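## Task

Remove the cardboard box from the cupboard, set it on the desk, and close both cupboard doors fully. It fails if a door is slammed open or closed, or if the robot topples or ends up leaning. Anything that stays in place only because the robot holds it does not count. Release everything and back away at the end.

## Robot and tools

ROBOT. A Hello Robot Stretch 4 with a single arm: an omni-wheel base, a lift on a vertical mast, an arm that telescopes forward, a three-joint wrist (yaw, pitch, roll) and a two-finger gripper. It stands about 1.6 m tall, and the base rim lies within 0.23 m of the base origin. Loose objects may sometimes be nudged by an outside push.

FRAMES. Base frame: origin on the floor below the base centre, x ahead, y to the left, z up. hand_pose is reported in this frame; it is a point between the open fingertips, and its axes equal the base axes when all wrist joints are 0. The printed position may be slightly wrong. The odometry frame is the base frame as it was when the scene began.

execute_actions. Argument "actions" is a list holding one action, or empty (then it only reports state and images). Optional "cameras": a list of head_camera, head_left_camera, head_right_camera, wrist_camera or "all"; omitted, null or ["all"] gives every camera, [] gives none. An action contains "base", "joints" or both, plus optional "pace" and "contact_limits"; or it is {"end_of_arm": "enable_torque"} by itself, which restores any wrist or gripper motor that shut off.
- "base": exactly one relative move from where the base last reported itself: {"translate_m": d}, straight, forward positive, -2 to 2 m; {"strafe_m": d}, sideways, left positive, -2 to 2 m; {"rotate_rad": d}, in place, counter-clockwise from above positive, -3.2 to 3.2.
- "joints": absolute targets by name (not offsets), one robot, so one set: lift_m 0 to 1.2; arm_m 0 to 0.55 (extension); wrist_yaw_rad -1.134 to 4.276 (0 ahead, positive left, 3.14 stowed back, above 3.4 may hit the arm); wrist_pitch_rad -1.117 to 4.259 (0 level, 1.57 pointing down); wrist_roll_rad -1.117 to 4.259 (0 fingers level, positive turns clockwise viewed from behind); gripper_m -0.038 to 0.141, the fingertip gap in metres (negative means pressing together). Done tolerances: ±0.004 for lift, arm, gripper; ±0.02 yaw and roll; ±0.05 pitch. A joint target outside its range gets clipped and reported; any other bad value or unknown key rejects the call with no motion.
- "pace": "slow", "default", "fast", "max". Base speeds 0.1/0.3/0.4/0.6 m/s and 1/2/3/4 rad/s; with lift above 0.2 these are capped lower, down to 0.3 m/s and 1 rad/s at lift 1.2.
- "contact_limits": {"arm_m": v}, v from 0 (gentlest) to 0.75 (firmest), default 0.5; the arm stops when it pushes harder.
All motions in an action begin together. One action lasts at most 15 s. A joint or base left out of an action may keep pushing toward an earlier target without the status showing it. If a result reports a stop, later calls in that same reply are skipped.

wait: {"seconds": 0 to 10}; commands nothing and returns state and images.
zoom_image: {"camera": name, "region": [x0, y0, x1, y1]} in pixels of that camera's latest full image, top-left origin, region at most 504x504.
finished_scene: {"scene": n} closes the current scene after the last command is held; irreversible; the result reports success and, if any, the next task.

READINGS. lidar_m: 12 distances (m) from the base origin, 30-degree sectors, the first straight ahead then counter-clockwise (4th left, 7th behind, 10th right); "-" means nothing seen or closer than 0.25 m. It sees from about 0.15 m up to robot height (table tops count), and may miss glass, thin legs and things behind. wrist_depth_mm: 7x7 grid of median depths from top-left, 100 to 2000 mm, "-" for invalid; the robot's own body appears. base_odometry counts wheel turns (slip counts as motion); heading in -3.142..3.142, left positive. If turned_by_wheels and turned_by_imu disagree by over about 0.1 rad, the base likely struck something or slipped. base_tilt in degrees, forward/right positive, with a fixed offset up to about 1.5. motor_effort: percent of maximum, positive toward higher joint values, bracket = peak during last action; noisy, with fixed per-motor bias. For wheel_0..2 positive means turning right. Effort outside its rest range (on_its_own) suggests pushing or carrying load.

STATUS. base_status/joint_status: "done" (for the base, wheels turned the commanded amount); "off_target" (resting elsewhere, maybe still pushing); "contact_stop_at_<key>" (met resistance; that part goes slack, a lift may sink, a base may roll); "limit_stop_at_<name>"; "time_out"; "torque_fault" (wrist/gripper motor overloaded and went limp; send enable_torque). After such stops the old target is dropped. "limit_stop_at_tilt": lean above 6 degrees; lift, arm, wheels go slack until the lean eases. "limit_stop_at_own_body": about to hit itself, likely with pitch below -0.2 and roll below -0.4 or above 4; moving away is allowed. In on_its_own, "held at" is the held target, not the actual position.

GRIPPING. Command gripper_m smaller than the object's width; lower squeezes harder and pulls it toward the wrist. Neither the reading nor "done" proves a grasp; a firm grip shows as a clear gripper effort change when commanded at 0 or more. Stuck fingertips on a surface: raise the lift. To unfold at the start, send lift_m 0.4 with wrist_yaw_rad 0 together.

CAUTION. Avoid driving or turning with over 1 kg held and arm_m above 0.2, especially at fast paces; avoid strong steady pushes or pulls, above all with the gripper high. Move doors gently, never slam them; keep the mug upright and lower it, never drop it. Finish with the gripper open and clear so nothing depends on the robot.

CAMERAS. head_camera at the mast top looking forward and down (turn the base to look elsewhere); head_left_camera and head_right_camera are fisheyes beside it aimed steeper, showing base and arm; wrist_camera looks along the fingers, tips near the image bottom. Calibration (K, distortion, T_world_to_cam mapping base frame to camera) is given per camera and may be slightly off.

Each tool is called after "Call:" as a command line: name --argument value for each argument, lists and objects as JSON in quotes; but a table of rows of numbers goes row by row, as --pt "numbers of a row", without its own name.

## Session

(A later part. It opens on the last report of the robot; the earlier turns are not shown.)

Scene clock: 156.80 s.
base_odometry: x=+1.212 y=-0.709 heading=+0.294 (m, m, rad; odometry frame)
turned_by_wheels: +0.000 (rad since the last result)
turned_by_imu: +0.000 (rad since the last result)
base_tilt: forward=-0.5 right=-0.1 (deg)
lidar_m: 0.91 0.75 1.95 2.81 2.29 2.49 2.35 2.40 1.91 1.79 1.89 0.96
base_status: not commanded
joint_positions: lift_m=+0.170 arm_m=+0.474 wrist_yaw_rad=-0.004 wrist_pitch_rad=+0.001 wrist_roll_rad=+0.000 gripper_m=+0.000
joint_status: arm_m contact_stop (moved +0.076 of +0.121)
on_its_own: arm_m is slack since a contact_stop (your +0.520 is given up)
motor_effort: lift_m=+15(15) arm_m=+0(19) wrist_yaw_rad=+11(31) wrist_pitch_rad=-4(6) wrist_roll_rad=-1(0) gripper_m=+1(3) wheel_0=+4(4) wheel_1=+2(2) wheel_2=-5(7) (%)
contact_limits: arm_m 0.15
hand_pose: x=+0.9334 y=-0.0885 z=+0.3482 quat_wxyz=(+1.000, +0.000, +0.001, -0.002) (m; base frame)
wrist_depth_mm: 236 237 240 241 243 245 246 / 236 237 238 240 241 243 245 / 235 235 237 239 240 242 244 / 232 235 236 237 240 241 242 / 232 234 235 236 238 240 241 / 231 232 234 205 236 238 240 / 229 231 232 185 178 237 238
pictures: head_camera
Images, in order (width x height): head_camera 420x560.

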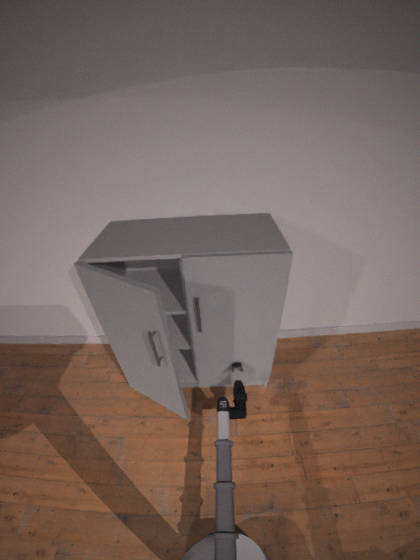

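Call:
execute_actions --actions '[{"joints":{"arm_m":0.08}}]' --cameras '["head_camera"]'

Call:
execute_actions --actions '[{"base":{"strafe_m":0.46}}]' --cameras '["head_camera","wrist_camera"]'

Scene clock: 159.33 s.
base_odometry: x=+1.212 y=-0.709 heading=+0.294 (m, m, rad; odometry frame)
turned_by_wheels: +0.000 (rad since the last result)
turned_by_imu: +0.000 (rad since the last result)
base_tilt: forward=-0.5 right=+0.0 (deg)
lidar_m: 0.91 0.75 1.95 2.84 2.28 2.47 2.34 2.40 1.88 1.80 1.88 0.99
base_status: not commanded
joint_positions: lift_m=+0.170 arm_m=+0.081 wrist_yaw_rad=+0.000 wrist_pitch_rad=+0.003 wrist_roll_rad=+0.000 gripper_m=+0.000
joint_status: all done
motor_effort: lift_m=+15(15) arm_m=-7(9) wrist_yaw_rad=+0(11) wrist_pitch_rad=-7(7) wrist_roll_rad=-1(1) gripper_m=-5(4) wheel_0=+3(4) wheel_1=+1(2) wheel_2=-2(5) (%)
hand_pose: x=+0.5406 y=-0.0875 z=+0.3478 quat_wxyz=(+1.000, +0.000, +0.001, +0.000) (m; base frame)
wrist_depth_mm: 430 768 634 647 647 1138 1138 / 430 917 634 627 640 1138 1138 / 1025 1078 634 640 640 1138 1138 / 676 904 634 634 634 1118 1138 / 1025 1078 627 627 634 1118 1138 / 891 991 627 204 627 1098 1118 / 654 661 615 186 176 1060 1078
pictures: head_camera
Images, in order (width x height): head_camera 420x560.

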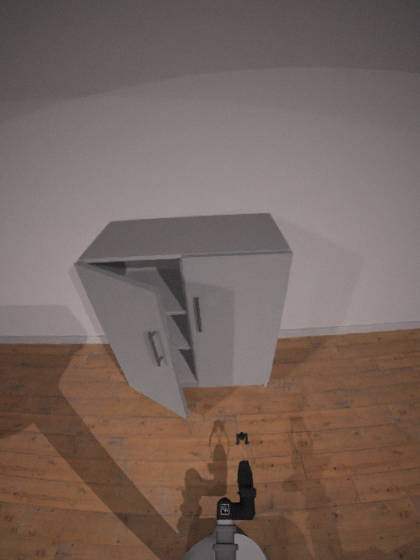

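Scene clock: 162.20 s.
base_odometry: x=+1.079 y=-0.269 heading=+0.294 (m, m, rad; odometry frame)
turned_by_wheels: +0.000 (rad since the last result)
turned_by_imu: +0.000 (rad since the last result)
base_tilt: forward=-0.5 right=+0.0 (deg)
lidar_m: 0.73 1.43 1.94 2.49 1.81 2.36 2.35 2.47 2.39 2.26 2.05 0.73
base_status: done
joint_positions: lift_m=+0.170 arm_m=+0.081 wrist_yaw_rad=+0.000 wrist_pitch_rad=+0.003 wrist_roll_rad=+0.000 gripper_m=+0.000
joint_status: not commanded
motor_effort: lift_m=+16(16) arm_m=-7(7) wrist_yaw_rad=+0(1) wrist_pitch_rad=-7(7) wrist_roll_rad=+0(2) gripper_m=-3(4) wheel_0=+0(8) wheel_1=+0(6) wheel_2=+1(1) (%)
hand_pose: x=+0.5406 y=-0.0874 z=+0.3477 quat_wxyz=(+1.000, +0.000, +0.001, +0.000) (m; base frame)
wrist_depth_mm: 1098 1098 569 500 445 634 634 / 1098 1098 564 496 442 634 640 / 1098 1078 554 492 439 627 634 / 1078 1078 554 488 436 627 634 / 1078 1078 554 488 433 627 621 / 1078 1078 539 204 427 621 627 / 1025 946 521 186 176 621 627
pictures: head_camera, wrist_camera
camera_calibration (this result's frames):
wrist_camera: T_world_to_cam=[[-0.00498411, -0.999598, 0.0279032, -0.0933754], [0.00934898, -0.0279489, -0.999566, 0.401305], [0.999944, -0.00472108, 0.00948453, -0.316538], [0, 0, 0, 1]] pos_world=[0.312303, -0.0836163, 0.406739]
Images, in order (width x height): head_camera 420x560, wrist_camera 616x392.

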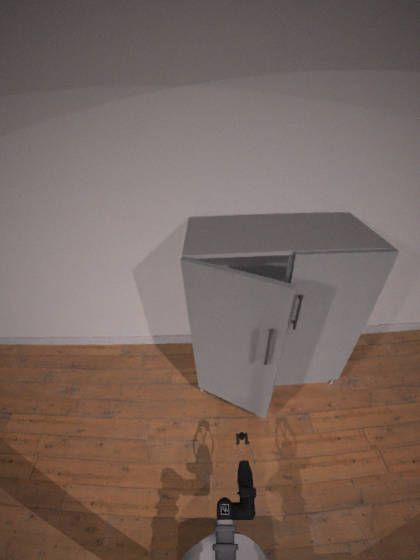

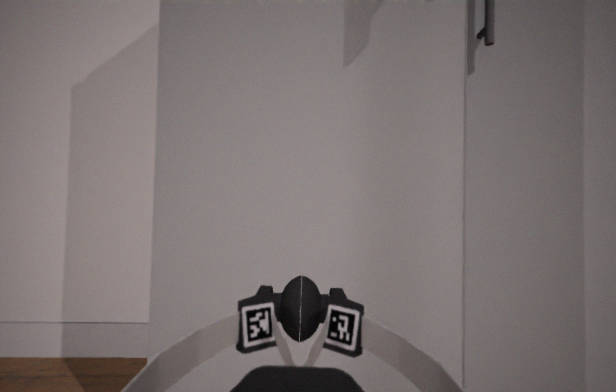

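Call:
execute_actions --actions '[{"joints":{"arm_m":0.29}}]' --cameras '[]'

Call:
execute_actions --actions '[{"joints":{"arm_m":0.52},"pace":"slow","contact_limits":{"arm_m":0.2}}]' --cameras '["head_camera","wrist_camera"]'

Scene clock: 164.07 s.
base_odometry: x=+1.079 y=-0.269 heading=+0.294 (m, m, rad; odometry frame)
turned_by_wheels: +0.000 (rad since the last result)
turned_by_imu: +0.000 (rad since the last result)
base_tilt: forward=-0.4 right=+0.1 (deg)
lidar_m: 0.75 1.40 1.92 2.49 1.83 2.37 2.35 2.46 2.38 2.26 2.03 0.75
base_status: not commanded
joint_positions: lift_m=+0.170 arm_m=+0.289 wrist_yaw_rad=+0.000 wrist_pitch_rad=+0.002 wrist_roll_rad=+0.000 gripper_m=+0.000
joint_status: all done
motor_effort: lift_m=+16(16) arm_m=+7(8) wrist_yaw_rad=+0(0) wrist_pitch_rad=-6(7) wrist_roll_rad=-1(0) gripper_m=-6(6) wheel_0=+0(0) wheel_1=+0(0) wheel_2=+1(1) (%)
hand_pose: x=+0.7482 y=-0.0874 z=+0.3478 quat_wxyz=(+1.000, +0.000, +0.001, +0.000) (m; base frame)
wrist_depth_mm: 891 375 324 285 254 229 213 / 878 373 322 283 252 229 213 / 878 368 319 282 252 228 211 / 866 366 317 279 250 226 211 / 878 364 315 277 249 224 209 / 866 359 307 204 243 224 208 / 831 357 294 187 176 220 208
pictures: none
No camera images: the call's "cameras" was empty. Leave "cameras" out to get every camera's image.

Scene clock: 166.80 s.
base_odometry: x=+1.079 y=-0.269 heading=+0.294 (m, m, rad; odometry frame)
turned_by_wheels: +0.000 (rad since the last result)
turned_by_imu: +0.000 (rad since the last result)
base_tilt: forward=-0.5 right=+0.0 (deg)
lidar_m: 0.90 1.42 1.95 2.48 1.81 2.34 2.35 2.45 2.36 2.26 2.03 0.94
base_status: not commanded
joint_positions: lift_m=+0.170 arm_m=+0.462 wrist_yaw_rad=-0.004 wrist_pitch_rad=+0.002 wrist_roll_rad=+0.000 gripper_m=+0.000
joint_status: arm_m contact_stop (moved +0.173 of +0.231)
on_its_own: arm_m is slack since a contact_stop (your +0.520 is given up)
motor_effort: lift_m=+16(16) arm_m=+0(22) wrist_yaw_rad=+12(39) wrist_pitch_rad=-5(7) wrist_roll_rad=+0(1) gripper_m=-3(2) wheel_0=+2(2) wheel_1=+3(3) wheel_2=-3(8) (%)
contact_limits: arm_m 0.2
hand_pose: x=+0.9212 y=-0.0886 z=+0.3480 quat_wxyz=(+1.000, +0.000, +0.001, -0.002) (m; base frame)
wrist_depth_mm: 236 238 241 242 244 245 246 / 236 237 238 241 243 243 245 / 235 236 238 239 241 243 244 / 233 235 236 238 240 241 242 / 232 234 236 237 239 240 241 / 231 232 234 205 237 239 241 / 230 230 232 185 178 238 239
pictures: head_camera, wrist_camera
camera_calibration (this result's frames):
wrist_camera: T_world_to_cam=[[-0.00909294, -0.999569, 0.0278997, -0.0888744], [0.0101173, -0.0279913, -0.999557, 0.397255], [0.999907, -0.00880665, 0.0103674, -0.697732], [0, 0, 0, 1]] pos_world=[0.69284, -0.0838611, 0.406792]
Images, in order (width x height): head_camera 420x560, wrist_camera 616x392.

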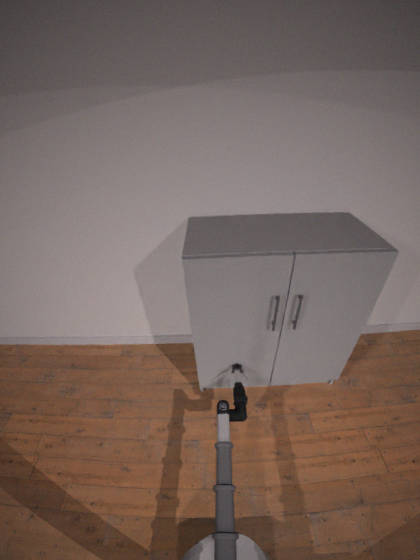

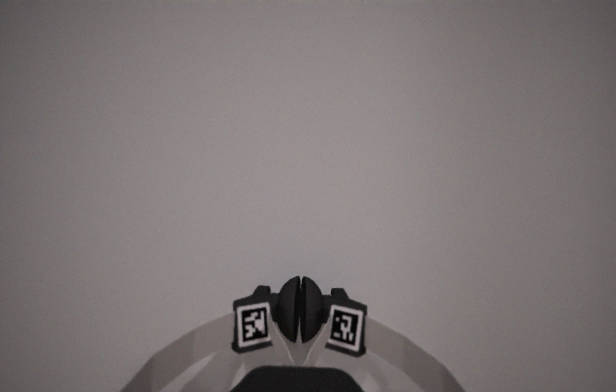

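Same slope as the closed right door. Verify across the seam.

Call:
execute_actions --actions '[{"joints":{"arm_m":0.2}}]' --cameras '[]'

Call:
execute_actions --actions '[{"base":{"strafe_m":-0.23}}]' --cameras '["head_camera","wrist_camera"]'

Scene clock: 168.80 s.
base_odometry: x=+1.079 y=-0.269 heading=+0.294 (m, m, rad; odometry frame)
turned_by_wheels: +0.000 (rad since the last result)
turned_by_imu: +0.000 (rad since the last result)
base_tilt: forward=-0.5 right=+0.0 (deg)
lidar_m: 0.91 1.42 1.94 2.48 1.83 2.34 2.36 2.45 2.39 2.25 2.02 0.94
base_status: not commanded
joint_positions: lift_m=+0.170 arm_m=+0.201 wrist_yaw_rad=+0.000 wrist_pitch_rad=+0.003 wrist_roll_rad=+0.000 gripper_m=+0.000
joint_status: all done
motor_effort: lift_m=+16(16) arm_m=-7(9) wrist_yaw_rad=+0(11) wrist_pitch_rad=-7(8) wrist_roll_rad=-1(0) gripper_m=-4(2) wheel_0=+2(2) wheel_1=+2(2) wheel_2=-2(3) (%)
hand_pose: x=+0.6606 y=-0.0874 z=+0.3477 quat_wxyz=(+1.000, +0.000, +0.001, +0.000) (m; base frame)
wrist_depth_mm: 976 504 500 504 512 512 517 / 976 500 500 504 508 512 512 / 976 500 500 504 508 508 512 / 976 496 496 500 504 508 508 / 946 492 496 496 500 504 508 / 946 492 496 204 500 500 504 / 946 484 488 186 176 500 500
pictures: none
No camera images: the call's "cameras" was empty. Leave "cameras" out to get every camera's image.

Scene clock: 170.87 s.
base_odometry: x=+1.145 y=-0.489 heading=+0.294 (m, m, rad; odometry frame)
turned_by_wheels: +0.000 (rad since the last result)
turned_by_imu: -0.001 (rad since the last result)
base_tilt: forward=-0.6 right=+0.0 (deg)
lidar_m: 0.91 0.94 1.92 2.71 2.02 2.46 2.36 2.43 2.16 2.00 2.06 0.98
base_status: done
joint_positions: lift_m=+0.170 arm_m=+0.201 wrist_yaw_rad=+0.000 wrist_pitch_rad=+0.003 wrist_roll_rad=+0.000 gripper_m=+0.000
joint_status: not commanded
motor_effort: lift_m=+16(16) arm_m=-7(7) wrist_yaw_rad=+0(0) wrist_pitch_rad=-8(8) wrist_roll_rad=-1(0) gripper_m=-4(2) wheel_0=+0(8) wheel_1=+1(7) wheel_2=+0(0) (%)
hand_pose: x=+0.6606 y=-0.0874 z=+0.3477 quat_wxyz=(+1.000, +0.000, +0.001, +0.000) (m; base frame)
wrist_depth_mm: 504 508 512 512 517 517 525 / 504 504 508 512 512 521 521 / 500 504 504 512 512 512 521 / 500 500 504 508 512 517 512 / 496 500 500 500 508 512 512 / 492 496 500 205 504 504 508 / 488 492 496 187 175 504 504
pictures: head_camera, wrist_camera
camera_calibration (this result's frames):
wrist_camera: T_world_to_cam=[[-0.0050699, -0.999598, 0.0279043, -0.0927458], [0.00934335, -0.0279508, -0.999566, 0.400184], [0.999943, -0.00480698, 0.0094813, -0.436523], [0, 0, 0, 1]] pos_world=[0.432289, -0.0836214, 0.406737]
Images, in order (width x height): head_camera 420x560, wrist_camera 616x392.

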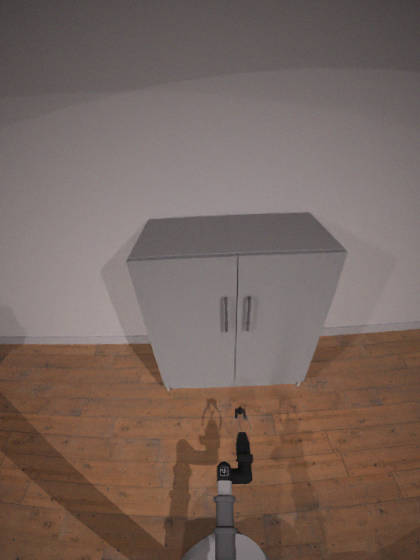

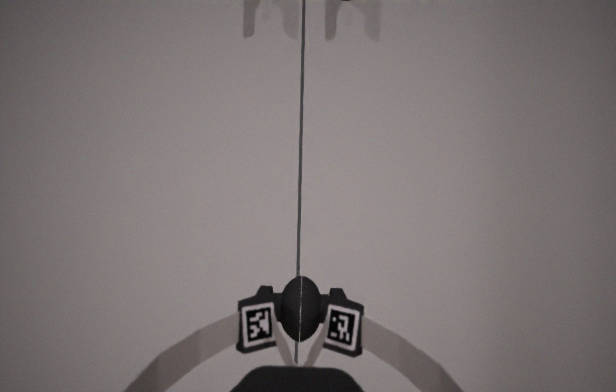

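Flush. The robot is clear of the cupboard.

Call:
finished_scene --scene 2

The scene is finished: the task was done.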